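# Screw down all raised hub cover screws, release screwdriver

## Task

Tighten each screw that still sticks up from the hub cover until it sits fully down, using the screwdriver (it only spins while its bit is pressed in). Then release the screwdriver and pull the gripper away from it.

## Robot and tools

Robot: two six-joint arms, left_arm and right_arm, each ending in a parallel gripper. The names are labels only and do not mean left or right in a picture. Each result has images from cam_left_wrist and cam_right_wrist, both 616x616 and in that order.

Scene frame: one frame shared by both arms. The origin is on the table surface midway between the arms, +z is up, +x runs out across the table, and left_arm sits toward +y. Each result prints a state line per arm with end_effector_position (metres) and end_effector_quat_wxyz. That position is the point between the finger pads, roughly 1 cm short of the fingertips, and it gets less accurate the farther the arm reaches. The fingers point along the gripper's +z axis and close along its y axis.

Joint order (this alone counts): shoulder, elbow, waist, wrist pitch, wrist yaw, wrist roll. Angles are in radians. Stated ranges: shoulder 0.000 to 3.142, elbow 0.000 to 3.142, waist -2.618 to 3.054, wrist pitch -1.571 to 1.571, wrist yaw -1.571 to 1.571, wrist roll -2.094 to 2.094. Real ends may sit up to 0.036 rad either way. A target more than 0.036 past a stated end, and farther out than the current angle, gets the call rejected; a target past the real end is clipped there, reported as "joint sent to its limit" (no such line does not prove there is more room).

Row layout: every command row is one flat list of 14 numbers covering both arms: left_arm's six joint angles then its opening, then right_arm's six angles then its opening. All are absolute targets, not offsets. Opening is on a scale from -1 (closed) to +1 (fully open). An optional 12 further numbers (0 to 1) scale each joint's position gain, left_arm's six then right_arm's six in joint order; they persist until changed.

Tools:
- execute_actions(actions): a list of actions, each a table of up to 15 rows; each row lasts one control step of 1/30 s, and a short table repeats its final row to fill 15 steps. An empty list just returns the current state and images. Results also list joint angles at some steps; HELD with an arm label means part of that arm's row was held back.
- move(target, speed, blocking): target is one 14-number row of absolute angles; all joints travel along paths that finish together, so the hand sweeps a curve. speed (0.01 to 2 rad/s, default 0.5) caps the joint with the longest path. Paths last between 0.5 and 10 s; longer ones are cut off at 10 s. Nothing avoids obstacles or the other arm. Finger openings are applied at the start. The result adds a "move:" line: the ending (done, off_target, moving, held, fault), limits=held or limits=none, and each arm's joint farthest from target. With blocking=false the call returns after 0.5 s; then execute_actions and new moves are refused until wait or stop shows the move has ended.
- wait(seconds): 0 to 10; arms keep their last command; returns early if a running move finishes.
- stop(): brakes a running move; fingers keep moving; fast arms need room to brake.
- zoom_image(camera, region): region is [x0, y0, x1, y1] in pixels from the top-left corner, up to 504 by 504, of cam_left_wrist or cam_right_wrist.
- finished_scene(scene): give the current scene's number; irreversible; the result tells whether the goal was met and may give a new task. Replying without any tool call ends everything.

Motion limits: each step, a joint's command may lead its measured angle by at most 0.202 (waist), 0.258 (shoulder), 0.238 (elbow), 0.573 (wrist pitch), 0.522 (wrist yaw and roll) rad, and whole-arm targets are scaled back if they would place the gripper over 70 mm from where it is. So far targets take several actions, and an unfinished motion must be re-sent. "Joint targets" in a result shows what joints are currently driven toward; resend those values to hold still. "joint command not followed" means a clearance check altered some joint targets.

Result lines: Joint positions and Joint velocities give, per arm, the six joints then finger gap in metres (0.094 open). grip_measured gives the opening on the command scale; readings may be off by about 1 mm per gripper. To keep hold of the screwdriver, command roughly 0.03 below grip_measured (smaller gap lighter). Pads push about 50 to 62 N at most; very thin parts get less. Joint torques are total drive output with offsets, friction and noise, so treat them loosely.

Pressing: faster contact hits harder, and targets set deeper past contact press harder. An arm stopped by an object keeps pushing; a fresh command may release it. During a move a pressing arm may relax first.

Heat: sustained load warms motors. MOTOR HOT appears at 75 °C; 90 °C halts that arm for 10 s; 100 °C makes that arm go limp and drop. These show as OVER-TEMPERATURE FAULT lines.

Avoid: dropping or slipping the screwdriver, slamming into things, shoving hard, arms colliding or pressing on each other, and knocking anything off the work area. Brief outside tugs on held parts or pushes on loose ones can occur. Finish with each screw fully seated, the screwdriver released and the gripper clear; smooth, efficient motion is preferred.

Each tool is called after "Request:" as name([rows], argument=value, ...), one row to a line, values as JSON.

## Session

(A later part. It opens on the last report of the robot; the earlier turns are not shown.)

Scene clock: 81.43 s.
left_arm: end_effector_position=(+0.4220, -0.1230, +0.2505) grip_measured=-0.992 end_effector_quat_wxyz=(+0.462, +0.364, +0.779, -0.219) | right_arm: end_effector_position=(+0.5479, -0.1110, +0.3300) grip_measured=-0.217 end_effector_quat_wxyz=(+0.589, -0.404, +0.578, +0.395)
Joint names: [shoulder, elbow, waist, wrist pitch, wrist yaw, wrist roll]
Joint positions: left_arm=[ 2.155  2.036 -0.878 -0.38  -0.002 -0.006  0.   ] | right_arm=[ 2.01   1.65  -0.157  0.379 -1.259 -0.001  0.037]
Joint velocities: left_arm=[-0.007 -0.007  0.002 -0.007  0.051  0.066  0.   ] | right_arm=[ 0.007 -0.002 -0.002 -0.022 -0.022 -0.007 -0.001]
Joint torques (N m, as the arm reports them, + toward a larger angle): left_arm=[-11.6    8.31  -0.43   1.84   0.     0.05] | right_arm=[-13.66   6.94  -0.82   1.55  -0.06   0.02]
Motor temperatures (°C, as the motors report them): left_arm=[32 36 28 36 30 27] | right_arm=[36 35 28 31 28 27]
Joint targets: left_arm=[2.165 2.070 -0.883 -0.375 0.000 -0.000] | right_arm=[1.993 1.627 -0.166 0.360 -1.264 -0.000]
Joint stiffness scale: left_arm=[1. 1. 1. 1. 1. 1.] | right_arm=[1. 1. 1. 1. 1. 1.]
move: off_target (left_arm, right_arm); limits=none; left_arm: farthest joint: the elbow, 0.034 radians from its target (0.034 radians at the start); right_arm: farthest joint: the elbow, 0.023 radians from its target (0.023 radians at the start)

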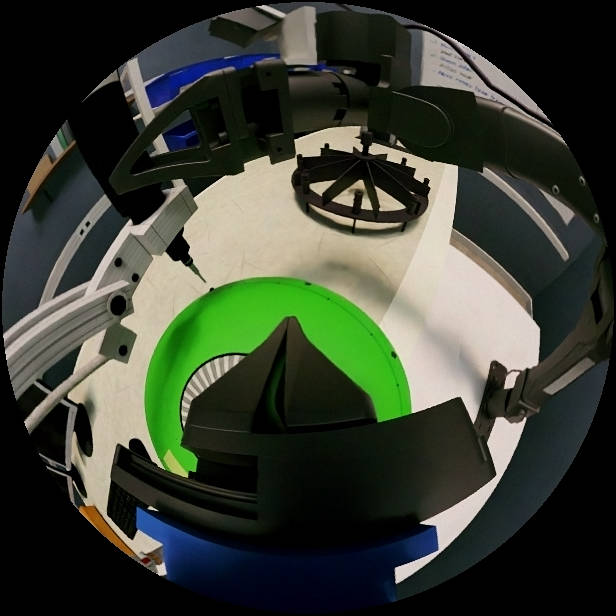

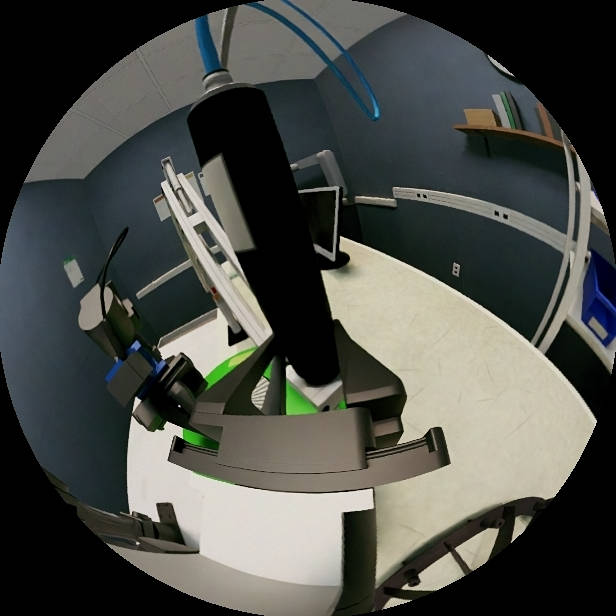

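Request:
move(target=[1.78, 1.67, -0.775, -0.46, 0, 0, -1.0, 1.993, 1.587, -0.166, 0.40, -1.264, 0, -0.25], speed=0.4)

Request:
zoom_image(camera="cam_left_wrist", region=[230, 150, 330, 250])

Scene clock: 83.20 s.
left_arm: end_effector_position=(+0.4026, -0.0169, +0.2820) grip_measured=-0.992 end_effector_quat_wxyz=(+0.455, +0.330, +0.805, -0.189) | right_arm: end_effector_position=(+0.5466, -0.1109, +0.3197) grip_measured=-0.217 end_effector_quat_wxyz=(+0.589, -0.403, +0.579, +0.395)
Joint names: [shoulder, elbow, waist, wrist pitch, wrist yaw, wrist roll]
Joint positions: left_arm=[ 1.798  1.693 -0.781 -0.435 -0.002 -0.006  0.   ] | right_arm=[ 2.01   1.61  -0.157  0.417 -1.258 -0.001  0.037]
Joint velocities: left_arm=[-0.002  0.012 -0.007  0.022  0.007 -0.037 -0.   ] | right_arm=[-0.012 -0.007  0.022  0.022 -0.037 -0.081  0.   ]
Joint torques (N m, as the arm reports them, + toward a larger angle): left_arm=[-10.79   4.59   0.5    1.49   0.01   0.05] | right_arm=[-13.56   7.    -0.82   1.57  -0.05   0.03]
Motor temperatures (°C, as the motors report them): left_arm=[34 36 28 36 30 27] | right_arm=[36 34 28 31 28 27]
Joint targets: left_arm=[1.780 1.670 -0.775 -0.460 0.000 0.000] | right_arm=[1.993 1.587 -0.166 0.400 -1.264 -0.000]
Joint stiffness scale: left_arm=[1. 1. 1. 1. 1. 1.] | right_arm=[1. 1. 1. 1. 1. 1.]
move: off_target (left_arm, right_arm); limits=none; left_arm: farthest joint: the wrist pitch, 0.025 radians from its target (0.080 radians at the start); right_arm: farthest joint: the elbow, 0.023 radians from its target (0.063 radians at the start)

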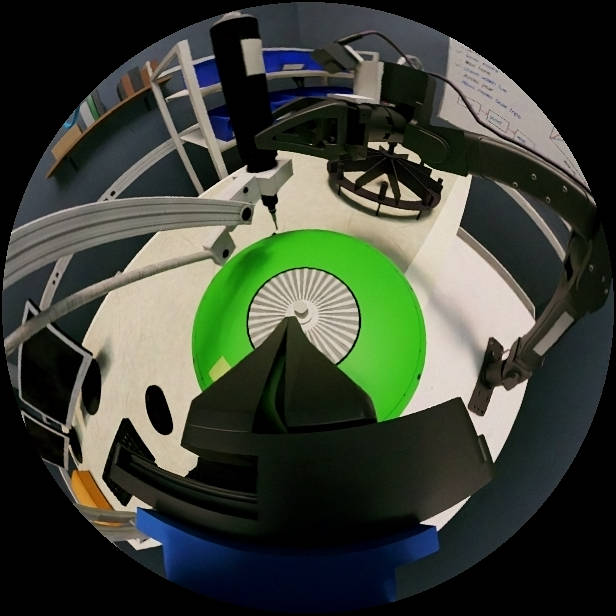

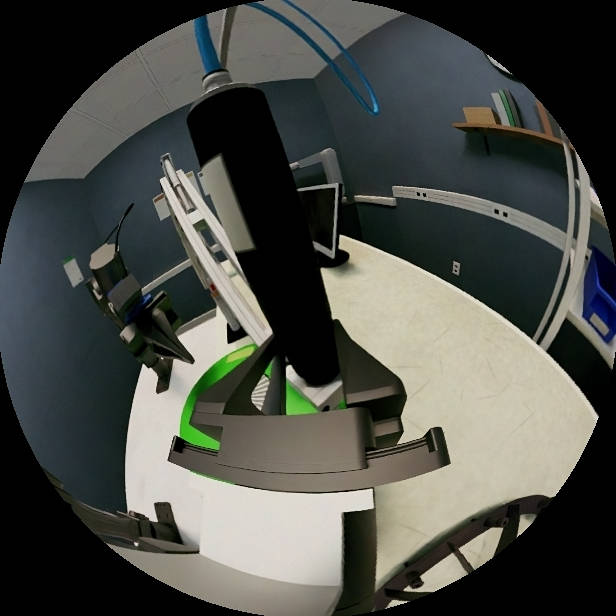

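Region (230, 150, 330, 250) of cam_left_wrist's 616x616 image, scaled by 5.040, with more detail than that image has.

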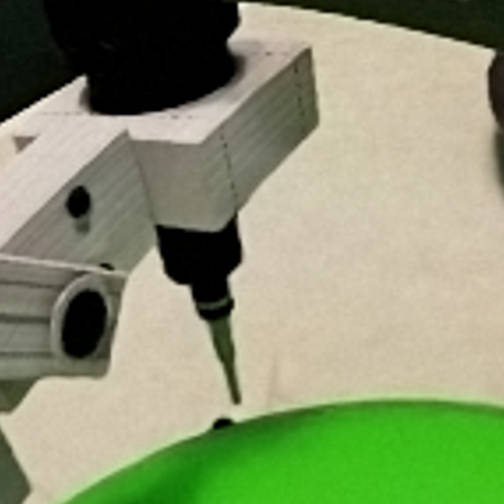

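Request:
move(target=[1.78, 1.67, -0.775, -0.46, 0, 0, -1.0, 2.064, 1.668, -0.166, 0.40, -1.27, 0, -0.25], speed=0.08)

Request:
zoom_image(camera="cam_left_wrist", region=[230, 170, 310, 250])

Scene clock: 84.90 s.
left_arm: end_effector_position=(+0.4026, -0.0169, +0.2820) grip_measured=-0.992 end_effector_quat_wxyz=(+0.455, +0.330, +0.805, -0.189) | right_arm: end_effector_position=(+0.5526, -0.1108, +0.3180) grip_measured=-0.217 end_effector_quat_wxyz=(+0.588, -0.406, +0.576, +0.397)
Joint names: [shoulder, elbow, waist, wrist pitch, wrist yaw, wrist roll]
Joint positions: left_arm=[ 1.798  1.693 -0.781 -0.435 -0.002 -0.006  0.   ] | right_arm=[ 2.04   1.645 -0.157  0.419 -1.267  0.002  0.037]
Joint velocities: left_arm=[ 0.007  0.002 -0.002  0.007  0.022 -0.007  0.   ] | right_arm=[-0.007 -0.007 -0.002 -0.007  0.022 -0.007  0.   ]
Joint torques (N m, as the arm reports them, + toward a larger angle): left_arm=[-10.76   4.56   0.55   1.49   0.01   0.05] | right_arm=[-10.95  11.17  -0.81   1.52  -0.01   0.  ]
Motor temperatures (°C, as the motors report them): left_arm=[34 36 28 36 30 27] | right_arm=[37 35 28 31 28 27]
Joint targets: left_arm=[1.780 1.670 -0.775 -0.460 0.000 -0.000] | right_arm=[2.064 1.668 -0.166 0.400 -1.270 -0.000]
Joint stiffness scale: left_arm=[1. 1. 1. 1. 1. 1.] | right_arm=[1. 1. 1. 1. 1. 1.]
move: off_target (left_arm, right_arm); limits=none; left_arm: farthest joint: the wrist pitch, 0.025 radians from its target (0.025 radians at the start); right_arm: farthest joint: the shoulder, 0.024 radians from its target (0.054 radians at the start)

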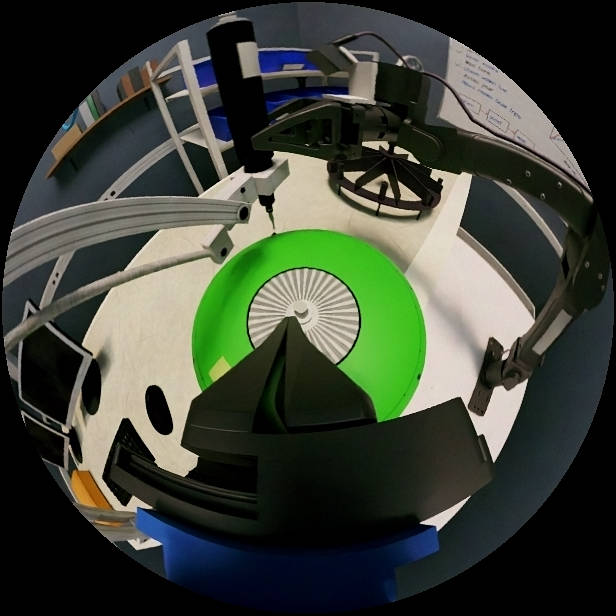

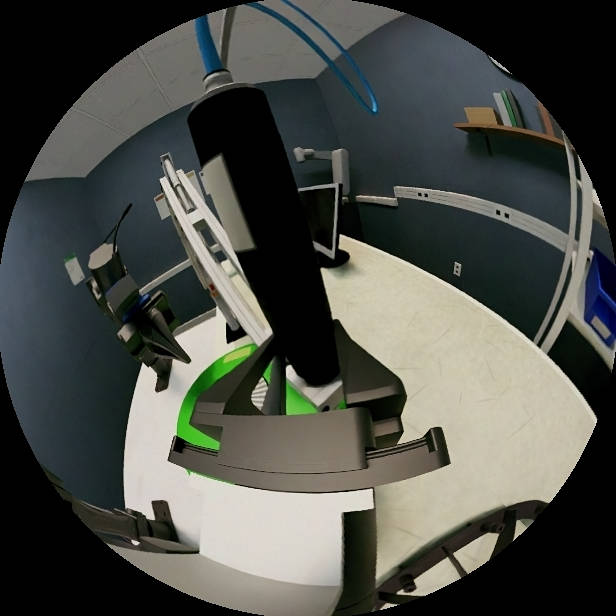

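Region (230, 170, 310, 250) of cam_left_wrist's 616x616 image, scaled by 6.300, with more detail than that image has.

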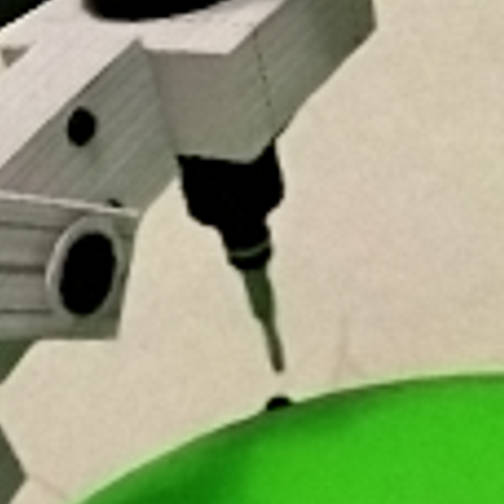

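Request:
move(target=[1.78, 1.67, -0.775, -0.46, 0, 0, -1.0, 2.083, 1.668, -0.166, 0.412, -1.272, 0, -0.25], speed=0.04)

Request:
zoom_image(camera="cam_left_wrist", region=[240, 190, 300, 250])

Scene clock: 86.67 s.
left_arm: end_effector_position=(+0.4026, -0.0169, +0.2820) grip_measured=-0.992 end_effector_quat_wxyz=(+0.455, +0.330, +0.805, -0.189) | right_arm: end_effector_position=(+0.5554, -0.1107, +0.3104) grip_measured=-0.217 end_effector_quat_wxyz=(+0.586, -0.407, +0.576, +0.399)
Joint names: [shoulder, elbow, waist, wrist pitch, wrist yaw, wrist roll]
Joint positions: left_arm=[ 1.798  1.693 -0.781 -0.435 -0.002 -0.006  0.   ] | right_arm=[ 2.059  1.645 -0.157  0.43  -1.272 -0.002  0.037]
Joint velocities: left_arm=[ 0.007 -0.027 -0.007  0.022 -0.037 -0.095  0.   ] | right_arm=[-0.002  0.002 -0.007  0.007  0.007 -0.051  0.   ]
Joint torques (N m, as the arm reports them, + toward a larger angle): left_arm=[-10.73   4.53   0.55   1.47   0.02   0.06] | right_arm=[-10.87  11.16  -0.78   1.55   0.03   0.05]
Motor temperatures (°C, as the motors report them): left_arm=[35 36 28 36 30 27] | right_arm=[37 35 28 31 28 27]
Joint targets: left_arm=[1.780 1.670 -0.775 -0.460 -0.000 0.000] | right_arm=[2.083 1.668 -0.166 0.412 -1.272 0.000]
Joint stiffness scale: left_arm=[1. 1. 1. 1. 1. 1.] | right_arm=[1. 1. 1. 1. 1. 1.]
move: off_target (left_arm, right_arm); limits=none; left_arm: farthest joint: the wrist pitch, 0.025 radians from its target (0.025 radians at the start); right_arm: farthest joint: the shoulder, 0.024 radians from its target (0.043 radians at the start)

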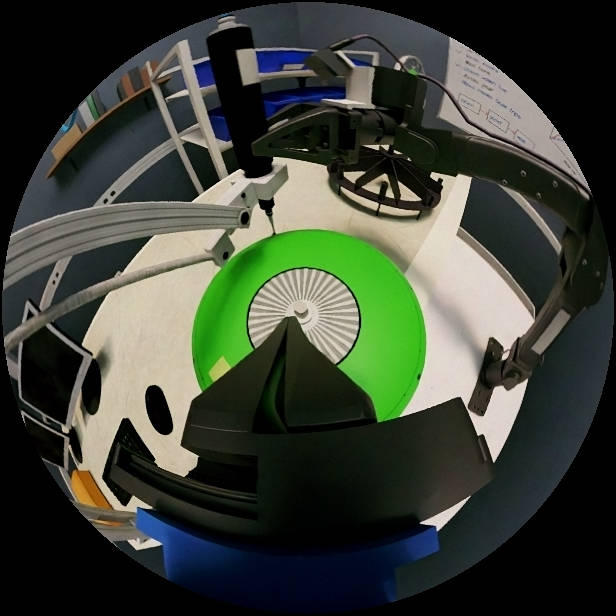

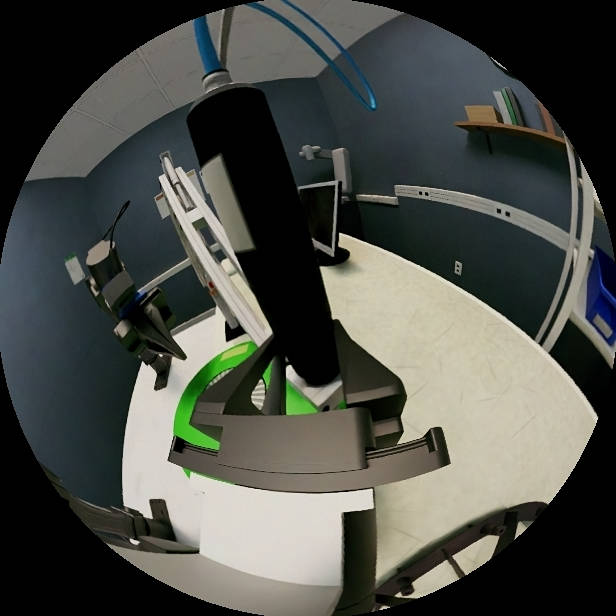

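Region (240, 190, 300, 250) of cam_left_wrist's 616x616 image, scaled by 8.400, with more detail than that image has.

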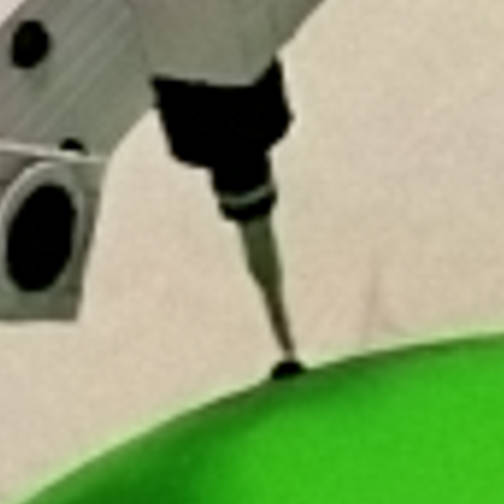

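Request:
move(target=[2.165, 2.07, -0.883, -0.375, 0, 0, -1.0, 2.093, 1.682, -0.166, 0.412, -1.272, 0, -0.25], speed=0.4)

Request:
zoom_image(camera="cam_left_wrist", region=[175, 255, 235, 315])

Scene clock: 88.53 s.
left_arm: end_effector_position=(+0.4221, -0.1232, +0.2501) grip_measured=-0.992 end_effector_quat_wxyz=(+0.462, +0.364, +0.779, -0.219) | right_arm: end_effector_position=(+0.5575, -0.1109, +0.3101) grip_measured=-0.217 end_effector_quat_wxyz=(+0.586, -0.409, +0.574, +0.399)
Joint names: [shoulder, elbow, waist, wrist pitch, wrist yaw, wrist roll]
Joint positions: left_arm=[ 2.156  2.036 -0.878 -0.379 -0.002 -0.006  0.   ] | right_arm=[ 2.07   1.659 -0.157  0.432 -1.275 -0.     0.037]
Joint velocities: left_arm=[ 0.002  0.002 -0.002 -0.022  0.037 -0.051 -0.001] | right_arm=[-0.017  0.017 -0.017  0.037  0.007 -0.007 -0.   ]
Joint torques (N m, as the arm reports them, + toward a larger angle): left_arm=[-11.66   8.36  -0.34   1.82   0.01   0.03] | right_arm=[-11.14  11.17  -0.78   1.52   0.02   0.  ]
Motor temperatures (°C, as the motors report them): left_arm=[35 36 28 36 30 27] | right_arm=[37 35 28 31 28 27]
Joint targets: left_arm=[2.165 2.070 -0.883 -0.375 -0.000 -0.000] | right_arm=[2.093 1.682 -0.166 0.412 -1.272 0.000]
Joint stiffness scale: left_arm=[1. 1. 1. 1. 1. 1.] | right_arm=[1. 1. 1. 1. 1. 1.]
move: off_target (left_arm, right_arm); limits=none; left_arm: farthest joint: the elbow, 0.034 radians from its target (0.377 radians at the start); right_arm: farthest joint: the shoulder, 0.023 radians from its target (0.034 radians at the start)

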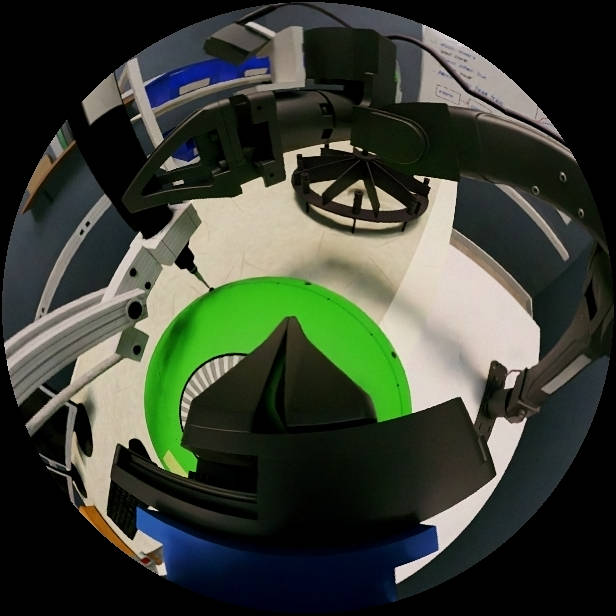

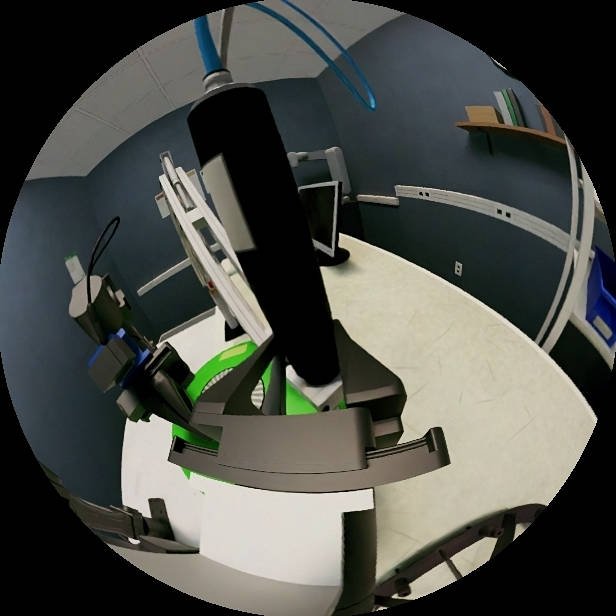

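Region (175, 255, 235, 315) of cam_left_wrist's 616x616 image, scaled by 8.400, with more detail than that image has.

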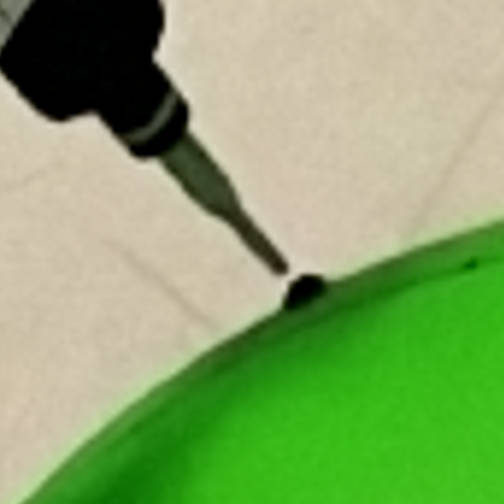

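Request:
execute_actions([
  [[2.165,2.07,-0.883,-0.375,0,0,-1.0,2.093,1.670,-0.166,0.412,-1.272,0,-0.25],[2.165,2.07,-0.883,-0.375,0,0,-1.0,2.093,1.660,-0.166,0.412,-1.272,0,-0.25],[2.165,2.07,-0.883,-0.375,0,0,-1.0,2.093,1.650,-0.166,0.412,-1.272,0,-0.25],[2.165,2.07,-0.883,-0.375,0,0,-1.0,2.093,1.642,-0.166,0.412,-1.272,0,-0.25],[2.165,2.07,-0.883,-0.375,0,0,-1.0,2.093,1.637,-0.166,0.413,-1.272,0,-0.25],[2.165,2.07,-0.883,-0.375,0,0,-1.0,2.094,1.635,-0.166,0.415,-1.272,0,-0.25],[2.165,2.07,-0.883,-0.375,0,0,-1.0,2.094,1.633,-0.166,0.417,-1.272,0,-0.25],[2.165,2.07,-0.883,-0.375,0,0,-1.0,2.095,1.631,-0.166,0.419,-1.272,0,-0.25],[2.165,2.07,-0.883,-0.375,0,0,-1.0,2.095,1.629,-0.166,0.421,-1.272,0,-0.25],[2.165,2.07,-0.883,-0.375,0,0,-1.0,2.096,1.627,-0.166,0.423,-1.272,0,-0.25],[2.165,2.07,-0.883,-0.375,0,0,-1.0,2.096,1.625,-0.166,0.425,-1.272,0,-0.25],[2.165,2.07,-0.883,-0.375,0,0,-1.0,2.097,1.623,-0.166,0.427,-1.272,0,-0.25],[2.165,2.07,-0.883,-0.375,0,0,-1.0,2.097,1.621,-0.166,0.428,-1.272,0,-0.25],[2.165,2.07,-0.883,-0.375,0,0,-1.0,2.098,1.619,-0.166,0.429,-1.272,0,-0.25],[2.165,2.07,-0.883,-0.375,0,0,-1.0,2.098,1.618,-0.166,0.430,-1.272,0,-0.25]],
  [[2.165,2.07,-0.883,-0.375,0,0,-1.0,2.098,1.618,-0.166,0.430,-1.272,0,-0.25]],
])

Request:
zoom_image(camera="cam_left_wrist", region=[175, 255, 235, 315])

Scene clock: 90.20 s.
left_arm: end_effector_position=(+0.4221, -0.1232, +0.2501) grip_measured=-0.992 end_effector_quat_wxyz=(+0.462, +0.364, +0.779, -0.219) | right_arm: end_effector_position=(+0.5566, -0.1108, +0.3048) grip_measured=-0.217 end_effector_quat_wxyz=(+0.585, -0.408, +0.576, +0.400)
Joint names: [shoulder, elbow, waist, wrist pitch, wrist yaw, wrist roll]
Joint positions: left_arm=[ 2.156  2.036 -0.878 -0.379 -0.002 -0.006  0.   ] | right_arm=[ 2.07   1.64  -0.157  0.445 -1.276 -0.002  0.037]
Joint velocities: left_arm=[ 0.002  0.002 -0.007 -0.051  0.095 -0.007  0.   ] | right_arm=[ 0.007  0.012  0.002  0.051 -0.037 -0.007 -0.   ]
Joint torques (N m, as the arm reports them, + toward a larger angle): left_arm=[-11.72   8.28  -0.44   1.81   0.02   0.05] | right_arm=[-10.78   7.01  -0.85   1.56   0.     0.01]
Motor temperatures (°C, as the motors report them): left_arm=[36 36 28 36 30 27] | right_arm=[37 35 28 31 28 27]
Joint targets: left_arm=[2.165 2.070 -0.883 -0.375 -0.000 -0.000] | right_arm=[2.098 1.618 -0.166 0.430 -1.272 0.000]
Joint stiffness scale: left_arm=[1. 1. 1. 1. 1. 1.] | right_arm=[1. 1. 1. 1. 1. 1.]
Step readings (joint positions; steps 1 to 15: 1st action; 16 to 30: 2nd action):
0: left_arm=[2.156 2.036 -0.878 -0.379 -0.002 -0.006] | right_arm=[2.070 1.659 -0.157 0.432 -1.275 -0.000]
1: left_arm=[2.156 2.036 -0.878 -0.379 -0.002 -0.006] | right_arm=[2.070 1.659 -0.157 0.432 -1.275 -0.000]
2: left_arm=[2.156 2.036 -0.878 -0.379 -0.002 -0.006] | right_arm=[2.070 1.659 -0.157 0.432 -1.275 -0.000]
4: left_arm=[2.156 2.036 -0.878 -0.379 -0.002 -0.006] | right_arm=[2.070 1.659 -0.157 0.432 -1.275 -0.000]
8: left_arm=[2.156 2.036 -0.878 -0.379 -0.002 -0.006] | right_arm=[2.070 1.659 -0.157 0.432 -1.275 -0.000]
15: left_arm=[2.156 2.036 -0.878 -0.379 -0.002 -0.006] | right_arm=[2.070 1.645 -0.157 0.442 -1.276 -0.001]
16: left_arm=[2.156 2.036 -0.878 -0.379 -0.002 -0.006] | right_arm=[2.070 1.643 -0.157 0.443 -1.276 -0.001]
17: left_arm=[2.156 2.036 -0.878 -0.379 -0.002 -0.006] | right_arm=[2.070 1.642 -0.157 0.444 -1.276 -0.002]
19: left_arm=[2.156 2.036 -0.878 -0.379 -0.002 -0.006] | right_arm=[2.070 1.641 -0.157 0.445 -1.276 -0.002]
23: left_arm=[2.156 2.036 -0.878 -0.379 -0.002 -0.006] | right_arm=[2.070 1.640 -0.157 0.445 -1.276 -0.002]
30: Joint positions above

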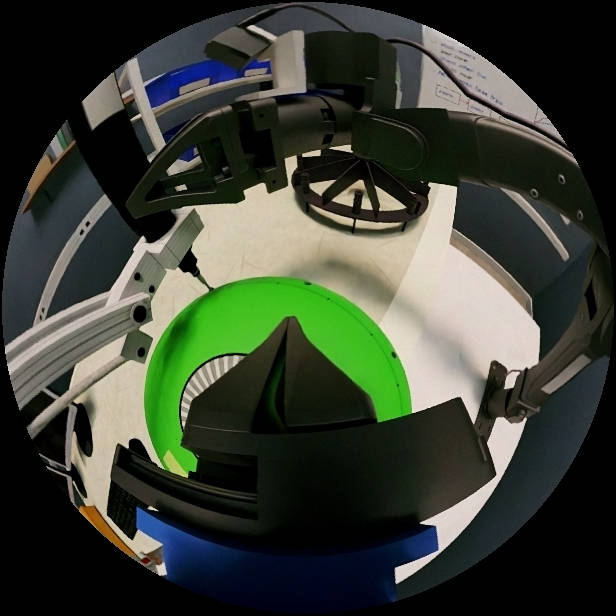

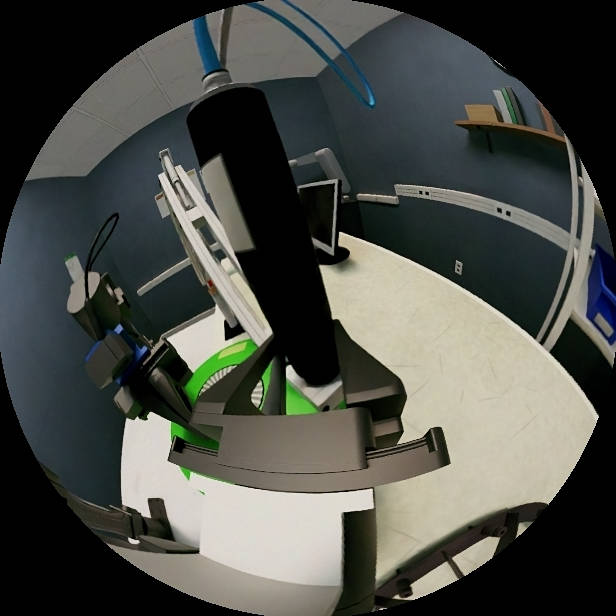

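Region (175, 255, 235, 315) of cam_left_wrist's 616x616 image, scaled by 8.400, with more detail than that image has.

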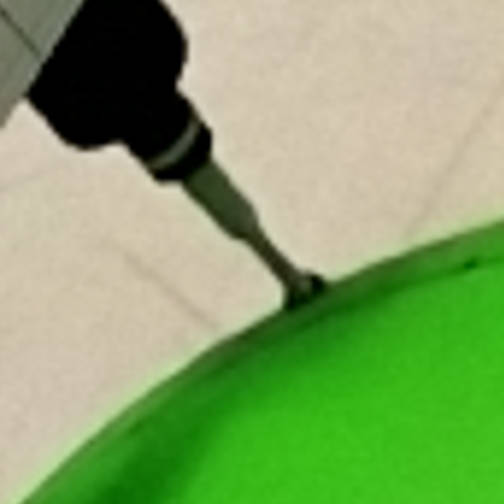

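Request:
execute_actions([
  [[2.165,2.07,-0.883,-0.375,0,0,-1.0,2.100,1.618,-0.166,0.430,-1.272,0,-0.25],[2.165,2.07,-0.883,-0.375,0,0,-1.0,2.103,1.618,-0.166,0.430,-1.272,0,-0.25],[2.165,2.07,-0.883,-0.375,0,0,-1.0,2.106,1.618,-0.166,0.430,-1.272,0,-0.25],[2.165,2.07,-0.883,-0.375,0,0,-1.0,2.104,1.618,-0.166,0.430,-1.272,0,-0.25],[2.165,2.07,-0.883,-0.375,0,0,-1.0,2.102,1.618,-0.166,0.430,-1.272,0,-0.25]],
  [[2.165,2.07,-0.883,-0.375,0,0,-1.0,2.103,1.616,-0.166,0.430,-1.272,0,-0.25],[2.165,2.07,-0.883,-0.375,0,0,-1.0,2.103,1.614,-0.166,0.430,-1.272,0,-0.25],[2.165,2.07,-0.883,-0.375,0,0,-1.0,2.104,1.612,-0.166,0.430,-1.272,0,-0.25],[2.165,2.07,-0.883,-0.375,0,0,-1.0,2.104,1.610,-0.166,0.430,-1.272,0,-0.25],[2.165,2.07,-0.883,-0.375,0,0,-1.0,2.105,1.608,-0.166,0.430,-1.272,0,-0.25],[2.165,2.07,-0.883,-0.375,0,0,-1.0,2.105,1.606,-0.166,0.430,-1.272,0,-0.25],[2.165,2.07,-0.883,-0.375,0,0,-1.0,2.106,1.604,-0.166,0.430,-1.272,0,-0.25],[2.165,2.07,-0.883,-0.375,0,0,-1.0,2.106,1.602,-0.166,0.430,-1.272,0,-0.25],[2.165,2.07,-0.883,-0.375,0,0,-1.0,2.107,1.600,-0.166,0.430,-1.272,0,-0.25]],
])

Request:
zoom_image(camera="cam_left_wrist", region=[175, 255, 235, 315])

Scene clock: 91.80 s.
left_arm: end_effector_position=(+0.4221, -0.1232, +0.2501) grip_measured=-0.992 end_effector_quat_wxyz=(+0.462, +0.364, +0.779, -0.219) | right_arm: end_effector_position=(+0.5575, -0.1109, +0.3012) grip_measured=-0.217 end_effector_quat_wxyz=(+0.586, -0.408, +0.575, +0.399)
Joint names: [shoulder, elbow, waist, wrist pitch, wrist yaw, wrist roll]
Joint positions: left_arm=[ 2.156  2.036 -0.878 -0.379 -0.002 -0.006  0.   ] | right_arm=[ 2.075  1.633 -0.157  0.46  -1.274 -0.002  0.037]
Joint velocities: left_arm=[ 0.012 -0.002 -0.002 -0.037 -0.022 -0.037 -0.   ] | right_arm=[-0.007  0.007  0.027 -0.022  0.007  0.007 -0.001]
Joint torques (N m, as the arm reports them, + toward a larger angle): left_arm=[-11.72   8.32  -0.42   1.83   0.01   0.05] | right_arm=[-10.47   6.08  -0.74   1.39   0.02   0.06]
Motor temperatures (°C, as the motors report them): left_arm=[37 36 28 36 30 27] | right_arm=[37 35 28 31 28 27]
Joint targets: left_arm=[2.165 2.070 -0.883 -0.375 -0.000 -0.000] | right_arm=[2.107 1.600 -0.166 0.430 -1.272 0.000]
Joint stiffness scale: left_arm=[1. 1. 1. 1. 1. 1.] | right_arm=[1. 1. 1. 1. 1. 1.]
Step readings (joint positions; steps 1 to 15: 1st action; 16 to 30: 2nd action):
0: left_arm=[2.156 2.036 -0.878 -0.379 -0.002 -0.006] | right_arm=[2.070 1.640 -0.157 0.445 -1.276 -0.002]
1: left_arm=[2.156 2.036 -0.878 -0.379 -0.002 -0.006] | right_arm=[2.070 1.640 -0.157 0.445 -1.276 -0.002]
2: left_arm=[2.156 2.036 -0.878 -0.379 -0.002 -0.006] | right_arm=[2.070 1.640 -0.157 0.445 -1.276 -0.002]
4: left_arm=[2.156 2.036 -0.878 -0.379 -0.002 -0.006] | right_arm=[2.071 1.640 -0.157 0.447 -1.276 -0.002]
8: left_arm=[2.156 2.036 -0.878 -0.379 -0.002 -0.006] | right_arm=[2.075 1.640 -0.157 0.449 -1.276 -0.002]
15: left_arm=[2.156 2.036 -0.878 -0.379 -0.002 -0.006] | right_arm=[2.075 1.640 -0.157 0.450 -1.276 -0.002]
16: left_arm=[2.156 2.036 -0.878 -0.379 -0.002 -0.006] | right_arm=[2.075 1.640 -0.157 0.450 -1.276 -0.002]
17: left_arm=[2.156 2.036 -0.878 -0.379 -0.002 -0.006] | right_arm=[2.075 1.640 -0.157 0.450 -1.276 -0.002]
19: left_arm=[2.156 2.036 -0.878 -0.379 -0.002 -0.006] | right_arm=[2.075 1.640 -0.157 0.450 -1.276 -0.002]
23: left_arm=[2.156 2.036 -0.878 -0.379 -0.002 -0.006] | right_arm=[2.075 1.637 -0.157 0.454 -1.275 -0.002]
30: Joint positions above

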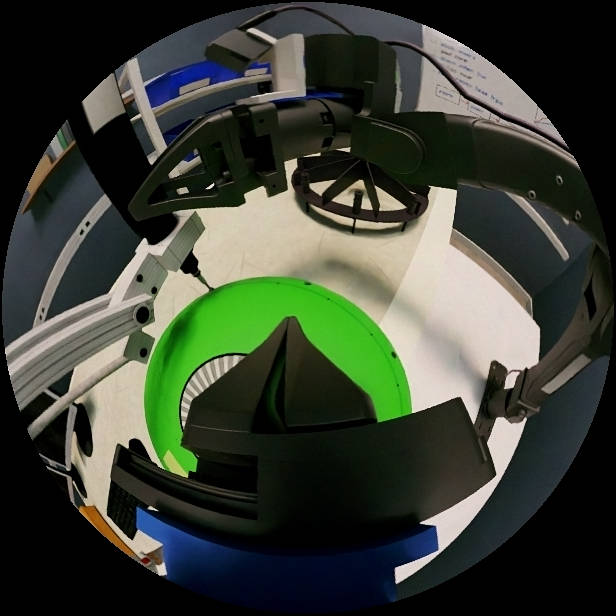

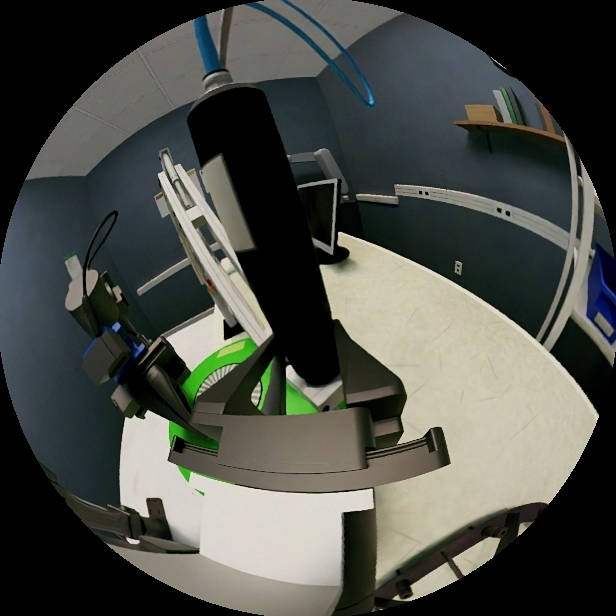

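Region (175, 255, 235, 315) of cam_left_wrist's 616x616 image, scaled by 8.400, with more detail than that image has.

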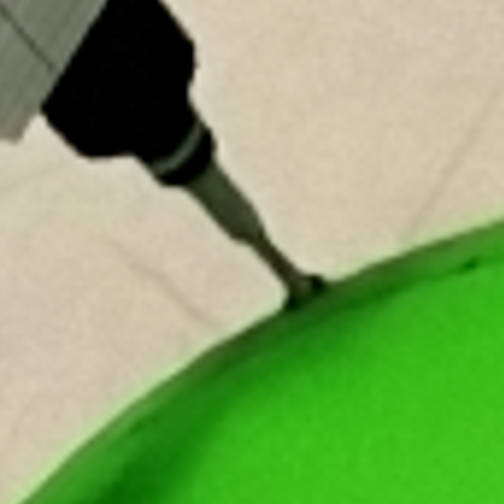

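Request:
execute_actions([
  [[2.165,2.07,-0.883,-0.375,0,0,-1.0,2.108,1.598,-0.166,0.428,-1.272,0,-0.25],[2.165,2.07,-0.883,-0.375,0,0,-1.0,2.109,1.596,-0.166,0.426,-1.272,0,-0.25],[2.165,2.07,-0.883,-0.375,0,0,-1.0,2.110,1.594,-0.166,0.424,-1.272,0,-0.25],[2.165,2.07,-0.883,-0.375,0,0,-1.0,2.111,1.592,-0.166,0.422,-1.272,0,-0.25],[2.165,2.07,-0.883,-0.375,0,0,-1.0,2.112,1.590,-0.166,0.420,-1.272,0,-0.25],[2.165,2.07,-0.883,-0.375,0,0,-1.0,2.113,1.588,-0.166,0.418,-1.272,0,-0.25],[2.165,2.07,-0.883,-0.375,0,0,-1.0,2.114,1.586,-0.166,0.416,-1.272,0,-0.25],[2.165,2.07,-0.883,-0.375,0,0,-1.0,2.115,1.584,-0.166,0.414,-1.272,0,-0.25],[2.165,2.07,-0.883,-0.375,0,0,-1.0,2.116,1.582,-0.166,0.412,-1.272,0,-0.25],[2.165,2.07,-0.883,-0.375,0,0,-1.0,2.117,1.580,-0.166,0.410,-1.272,0,-0.25]],
  [[2.165,2.07,-0.883,-0.375,0,0,-1.0,2.118,1.578,-0.166,0.410,-1.272,0,-0.25],[2.165,2.07,-0.883,-0.375,0,0,-1.0,2.118,1.577,-0.166,0.410,-1.272,0,-0.25],[2.165,2.07,-0.883,-0.375,0,0,-1.0,2.119,1.576,-0.166,0.410,-1.272,0,-0.25],[2.165,2.07,-0.883,-0.375,0,0,-1.0,2.119,1.575,-0.166,0.410,-1.272,0,-0.25],[2.165,2.07,-0.883,-0.375,0,0,-1.0,2.120,1.574,-0.166,0.410,-1.272,0,-0.25],[2.165,2.07,-0.883,-0.375,0,0,-1.0,2.120,1.573,-0.166,0.410,-1.272,0,-0.25],[2.165,2.07,-0.883,-0.375,0,0,-1.0,2.121,1.572,-0.166,0.410,-1.272,0,-0.25],[2.165,2.07,-0.883,-0.375,0,0,-1.0,2.121,1.571,-0.166,0.410,-1.272,0,-0.25],[2.165,2.07,-0.883,-0.375,0,0,-1.0,2.122,1.570,-0.166,0.410,-1.272,0,-0.25]],
])

Request:
zoom_image(camera="cam_left_wrist", region=[175, 255, 235, 315])

Scene clock: 93.47 s.
left_arm: end_effector_position=(+0.4221, -0.1232, +0.2501) grip_measured=-0.992 end_effector_quat_wxyz=(+0.462, +0.364, +0.779, -0.219) | right_arm: end_effector_position=(+0.5575, -0.1112, +0.2981) grip_measured=-0.217 end_effector_quat_wxyz=(+0.587, -0.406, +0.576, +0.399)
Joint names: [shoulder, elbow, waist, wrist pitch, wrist yaw, wrist roll]
Joint positions: left_arm=[ 2.156  2.036 -0.878 -0.379 -0.002 -0.006  0.   ] | right_arm=[ 2.075  1.619 -0.157  0.476 -1.27   0.002  0.037]
Joint velocities: left_arm=[-0.002  0.012 -0.007  0.022  0.022 -0.066 -0.   ] | right_arm=[ 0.012 -0.012 -0.017 -0.022 -0.007 -0.095 -0.001]
Joint torques (N m, as the arm reports them, + toward a larger angle): left_arm=[-11.72   8.3   -0.43   1.82   0.01   0.04] | right_arm=[-9.38  4.68 -0.82  0.92 -0.01 -0.02]
Motor temperatures (°C, as the motors report them): left_arm=[38 36 28 36 30 27] | right_arm=[37 35 28 31 28 27]
Joint targets: left_arm=[2.165 2.070 -0.883 -0.375 0.000 0.000] | right_arm=[2.122 1.570 -0.166 0.410 -1.272 0.000]
Joint stiffness scale: left_arm=[1. 1. 1. 1. 1. 1.] | right_arm=[1. 1. 1. 1. 1. 1.]
Step readings (joint positions; steps 1 to 15: 1st action; 16 to 30: 2nd action):
0: left_arm=[2.156 2.036 -0.878 -0.379 -0.002 -0.006] | right_arm=[2.075 1.633 -0.157 0.460 -1.274 -0.002]
1: left_arm=[2.156 2.036 -0.878 -0.379 -0.002 -0.006] | right_arm=[2.075 1.633 -0.157 0.460 -1.274 -0.002]
2: left_arm=[2.156 2.036 -0.878 -0.379 -0.002 -0.006] | right_arm=[2.075 1.633 -0.157 0.460 -1.274 -0.002]
4: left_arm=[2.156 2.036 -0.878 -0.379 -0.002 -0.006] | right_arm=[2.075 1.633 -0.157 0.460 -1.274 -0.002]
8: left_arm=[2.156 2.036 -0.878 -0.379 -0.002 -0.006] | right_arm=[2.075 1.627 -0.157 0.464 -1.273 -0.002]
15: left_arm=[2.156 2.036 -0.878 -0.379 -0.002 -0.006] | right_arm=[2.075 1.624 -0.157 0.467 -1.271 -0.001]
16: left_arm=[2.156 2.036 -0.878 -0.379 -0.002 -0.006] | right_arm=[2.075 1.624 -0.157 0.468 -1.271 -0.001]
17: left_arm=[2.156 2.036 -0.878 -0.379 -0.002 -0.006] | right_arm=[2.075 1.623 -0.157 0.469 -1.271 -0.001]
19: left_arm=[2.156 2.036 -0.878 -0.379 -0.002 -0.006] | right_arm=[2.075 1.623 -0.157 0.470 -1.271 -0.000]
23: left_arm=[2.156 2.036 -0.878 -0.379 -0.002 -0.006] | right_arm=[2.075 1.620 -0.157 0.473 -1.270 0.001]
30: Joint positions above

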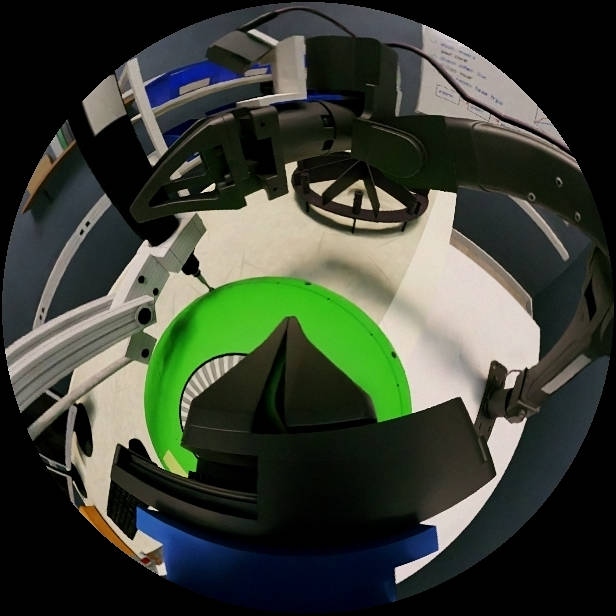

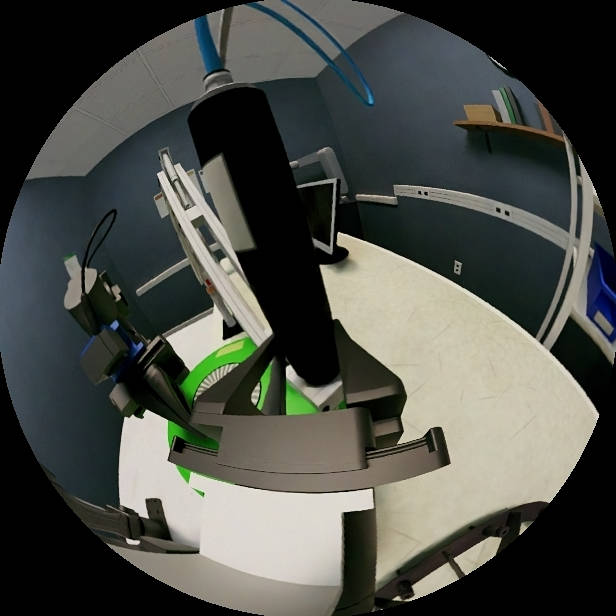

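Region (175, 255, 235, 315) of cam_left_wrist's 616x616 image, scaled by 8.400, with more detail than that image has.

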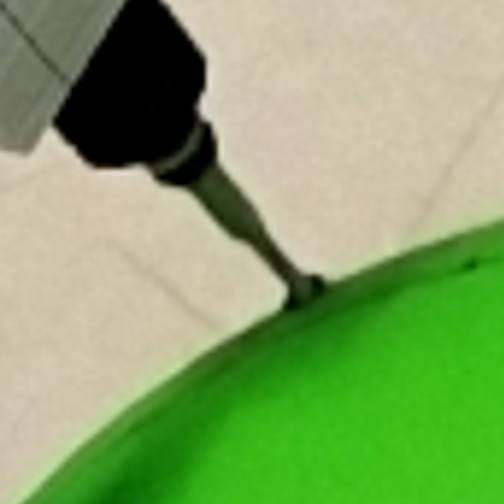

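Request:
execute_actions([
  [[2.165,2.07,-0.883,-0.375,0,0,-1.0,2.123,1.568,-0.166,0.409,-1.272,0,-0.25],[2.165,2.07,-0.883,-0.375,0,0,-1.0,2.124,1.566,-0.166,0.408,-1.272,0,-0.25],[2.165,2.07,-0.883,-0.375,0,0,-1.0,2.125,1.564,-0.166,0.407,-1.272,0,-0.25],[2.165,2.07,-0.883,-0.375,0,0,-1.0,2.126,1.562,-0.166,0.406,-1.272,0,-0.25],[2.165,2.07,-0.883,-0.375,0,0,-1.0,2.127,1.560,-0.166,0.405,-1.272,0,-0.25],[2.165,2.07,-0.883,-0.375,0,0,-1.0,2.128,1.558,-0.166,0.404,-1.272,0,-0.25],[2.165,2.07,-0.883,-0.375,0,0,-1.0,2.129,1.556,-0.166,0.403,-1.272,0,-0.25],[2.165,2.07,-0.883,-0.375,0,0,-1.0,2.130,1.554,-0.166,0.402,-1.272,0,-0.25],[2.165,2.07,-0.883,-0.375,0,0,-1.0,2.131,1.552,-0.166,0.401,-1.272,0,-0.25],[2.165,2.07,-0.883,-0.375,0,0,-1.0,2.132,1.550,-0.166,0.400,-1.272,0,-0.25]],
  [[2.165,2.07,-0.883,-0.375,0,0,-1.0,2.132,1.549,-0.166,0.400,-1.272,0,-0.25],[2.165,2.07,-0.883,-0.375,0,0,-1.0,2.133,1.548,-0.166,0.400,-1.272,0,-0.25],[2.165,2.07,-0.883,-0.375,0,0,-1.0,2.133,1.547,-0.166,0.400,-1.272,0,-0.25],[2.165,2.07,-0.883,-0.375,0,0,-1.0,2.134,1.546,-0.166,0.400,-1.272,0,-0.25],[2.165,2.07,-0.883,-0.375,0,0,-1.0,2.134,1.545,-0.166,0.400,-1.272,0,-0.25],[2.165,2.07,-0.883,-0.375,0,0,-1.0,2.135,1.544,-0.166,0.400,-1.272,0,-0.25],[2.165,2.07,-0.883,-0.375,0,0,-1.0,2.135,1.543,-0.166,0.400,-1.272,0,-0.25],[2.165,2.07,-0.883,-0.375,0,0,-1.0,2.136,1.542,-0.166,0.400,-1.272,0,-0.25],[2.165,2.07,-0.883,-0.375,0,0,-1.0,2.136,1.540,-0.166,0.400,-1.272,0,-0.25]],
])

Request:
zoom_image(camera="cam_left_wrist", region=[175, 255, 235, 315])

Scene clock: 95.27 s.
left_arm: end_effector_position=(+0.4221, -0.1232, +0.2501) grip_measured=-0.992 end_effector_quat_wxyz=(+0.462, +0.364, +0.779, -0.219) | right_arm: end_effector_position=(+0.5576, -0.1114, +0.2968) grip_measured=-0.217 end_effector_quat_wxyz=(+0.589, -0.404, +0.576, +0.398)
Joint names: [shoulder, elbow, waist, wrist pitch, wrist yaw, wrist roll]
Joint positions: left_arm=[ 2.156  2.036 -0.878 -0.379 -0.002 -0.006  0.   ] | right_arm=[ 2.075  1.607 -0.157  0.5   -1.265  0.014  0.037]
Joint velocities: left_arm=[ 0.002  0.007 -0.017  0.007 -0.037  0.022 -0.001] | right_arm=[-0.012 -0.012  0.007 -0.007  0.007 -0.066  0.001]
Joint torques (N m, as the arm reports them, + toward a larger angle): left_arm=[-11.73   8.31  -0.4    1.84   0.     0.05] | right_arm=[-8.22  2.78 -0.96  0.52 -0.06 -0.12]
Motor temperatures (°C, as the motors report them): left_arm=[38 37 28 37 30 27] | right_arm=[37 34 28 31 28 27]
Joint targets: left_arm=[2.165 2.070 -0.883 -0.375 0.000 0.000] | right_arm=[2.136 1.540 -0.166 0.400 -1.272 0.000]
Joint stiffness scale: left_arm=[1. 1. 1. 1. 1. 1.] | right_arm=[1. 1. 1. 1. 1. 1.]
Step readings (joint positions; steps 1 to 15: 1st action; 16 to 30: 2nd action):
0: left_arm=[2.156 2.036 -0.878 -0.379 -0.002 -0.006] | right_arm=[2.075 1.619 -0.157 0.477 -1.270 0.002]
1: left_arm=[2.156 2.036 -0.878 -0.379 -0.002 -0.006] | right_arm=[2.075 1.619 -0.157 0.477 -1.270 0.002]
2: left_arm=[2.156 2.036 -0.878 -0.379 -0.002 -0.006] | right_arm=[2.075 1.619 -0.157 0.477 -1.270 0.002]
4: left_arm=[2.156 2.036 -0.878 -0.379 -0.002 -0.006] | right_arm=[2.075 1.619 -0.157 0.477 -1.270 0.002]
8: left_arm=[2.156 2.036 -0.878 -0.379 -0.002 -0.006] | right_arm=[2.075 1.615 -0.157 0.482 -1.268 0.004]
15: left_arm=[2.156 2.036 -0.878 -0.379 -0.002 -0.006] | right_arm=[2.075 1.612 -0.157 0.490 -1.267 0.008]
16: left_arm=[2.156 2.036 -0.878 -0.379 -0.002 -0.006] | right_arm=[2.075 1.612 -0.157 0.490 -1.267 0.009]
17: left_arm=[2.156 2.036 -0.878 -0.379 -0.002 -0.006] | right_arm=[2.075 1.611 -0.157 0.491 -1.267 0.009]
19: left_arm=[2.156 2.036 -0.878 -0.379 -0.002 -0.006] | right_arm=[2.075 1.610 -0.157 0.492 -1.266 0.010]
23: left_arm=[2.156 2.036 -0.878 -0.379 -0.002 -0.006] | right_arm=[2.075 1.609 -0.157 0.496 -1.266 0.011]
30: Joint positions above

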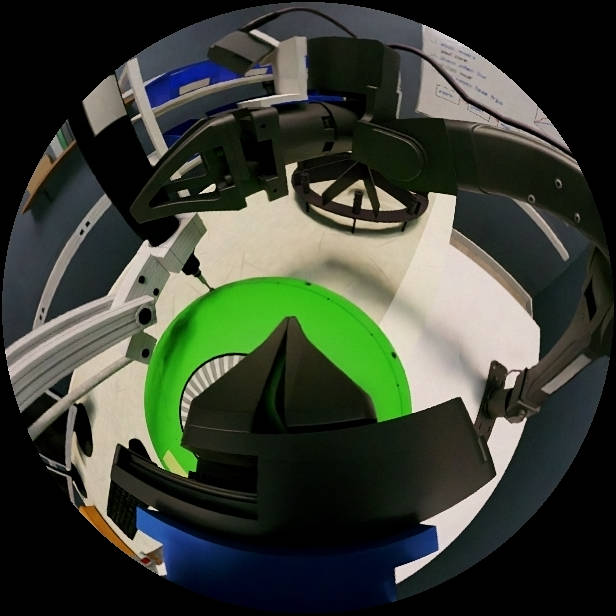

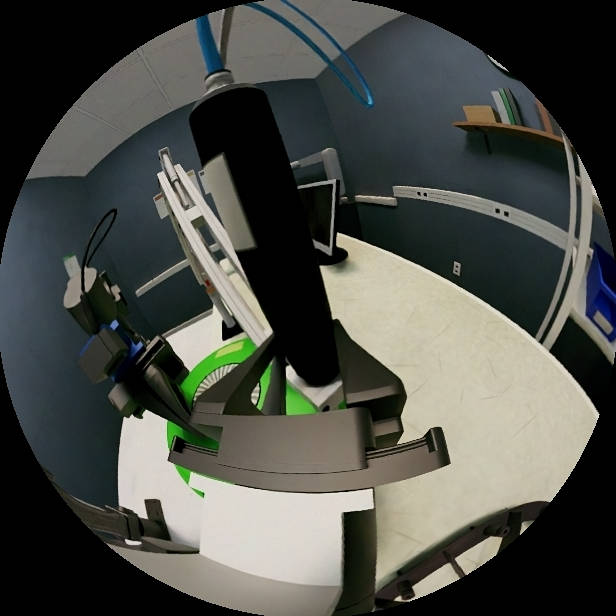

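Region (175, 255, 235, 315) of cam_left_wrist's 616x616 image, scaled by 8.400, with more detail than that image has.

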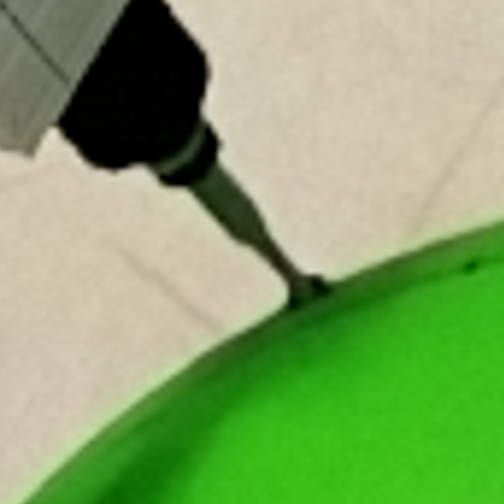

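Request:
move(target=[1.78, 1.67, -0.775, -0.46, 0, 0, -1.0, 2.095, 1.645, -0.166, 0.44, -1.272, 0, -0.25], speed=0.4)

Request:
zoom_image(camera="cam_left_wrist", region=[250, 205, 295, 250])

Scene clock: 97.03 s.
left_arm: end_effector_position=(+0.4024, -0.0170, +0.2819) grip_measured=-0.992 end_effector_quat_wxyz=(+0.455, +0.330, +0.805, -0.189) | right_arm: end_effector_position=(+0.5569, -0.1109, +0.3019) grip_measured=-0.217 end_effector_quat_wxyz=(+0.587, -0.408, +0.574, +0.400)
Joint names: [shoulder, elbow, waist, wrist pitch, wrist yaw, wrist roll]
Joint positions: left_arm=[ 1.798  1.693 -0.781 -0.435 -0.002 -0.006  0.   ] | right_arm=[ 2.074  1.628 -0.157  0.477 -1.274  0.01   0.037]
Joint velocities: left_arm=[-0.002  0.007 -0.007  0.037 -0.081 -0.022 -0.   ] | right_arm=[-0.007  0.022  0.007  0.007  0.037  0.066 -0.001]
Joint torques (N m, as the arm reports them, + toward a larger angle): left_arm=[-10.72   4.62   0.51   1.46   0.     0.05] | right_arm=[-11.32  10.63  -0.75   1.3    0.03  -0.05]
Motor temperatures (°C, as the motors report them): left_arm=[39 36 28 37 30 27] | right_arm=[37 35 28 31 28 27]
Joint targets: left_arm=[1.780 1.670 -0.775 -0.460 -0.000 -0.000] | right_arm=[2.095 1.645 -0.166 0.440 -1.272 -0.000]
Joint stiffness scale: left_arm=[1. 1. 1. 1. 1. 1.] | right_arm=[1. 1. 1. 1. 1. 1.]
move: off_target (left_arm, right_arm); limits=none; left_arm: farthest joint: the wrist pitch, 0.025 radians from its target (0.081 radians at the start); right_arm: farthest joint: the wrist pitch, 0.037 radians from its target (0.060 radians at the start)

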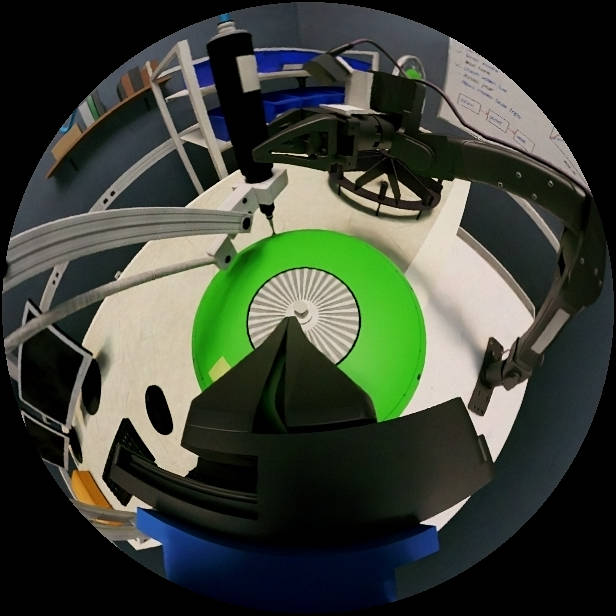

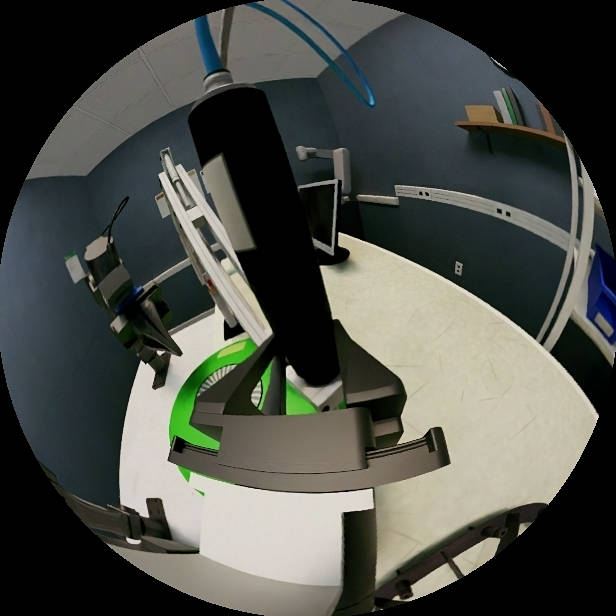

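Region (250, 205, 295, 250) of cam_left_wrist's 616x616 image, scaled by 11.200, with more detail than that image has.

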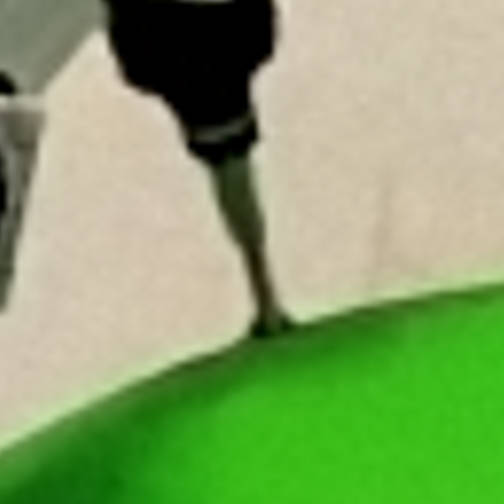

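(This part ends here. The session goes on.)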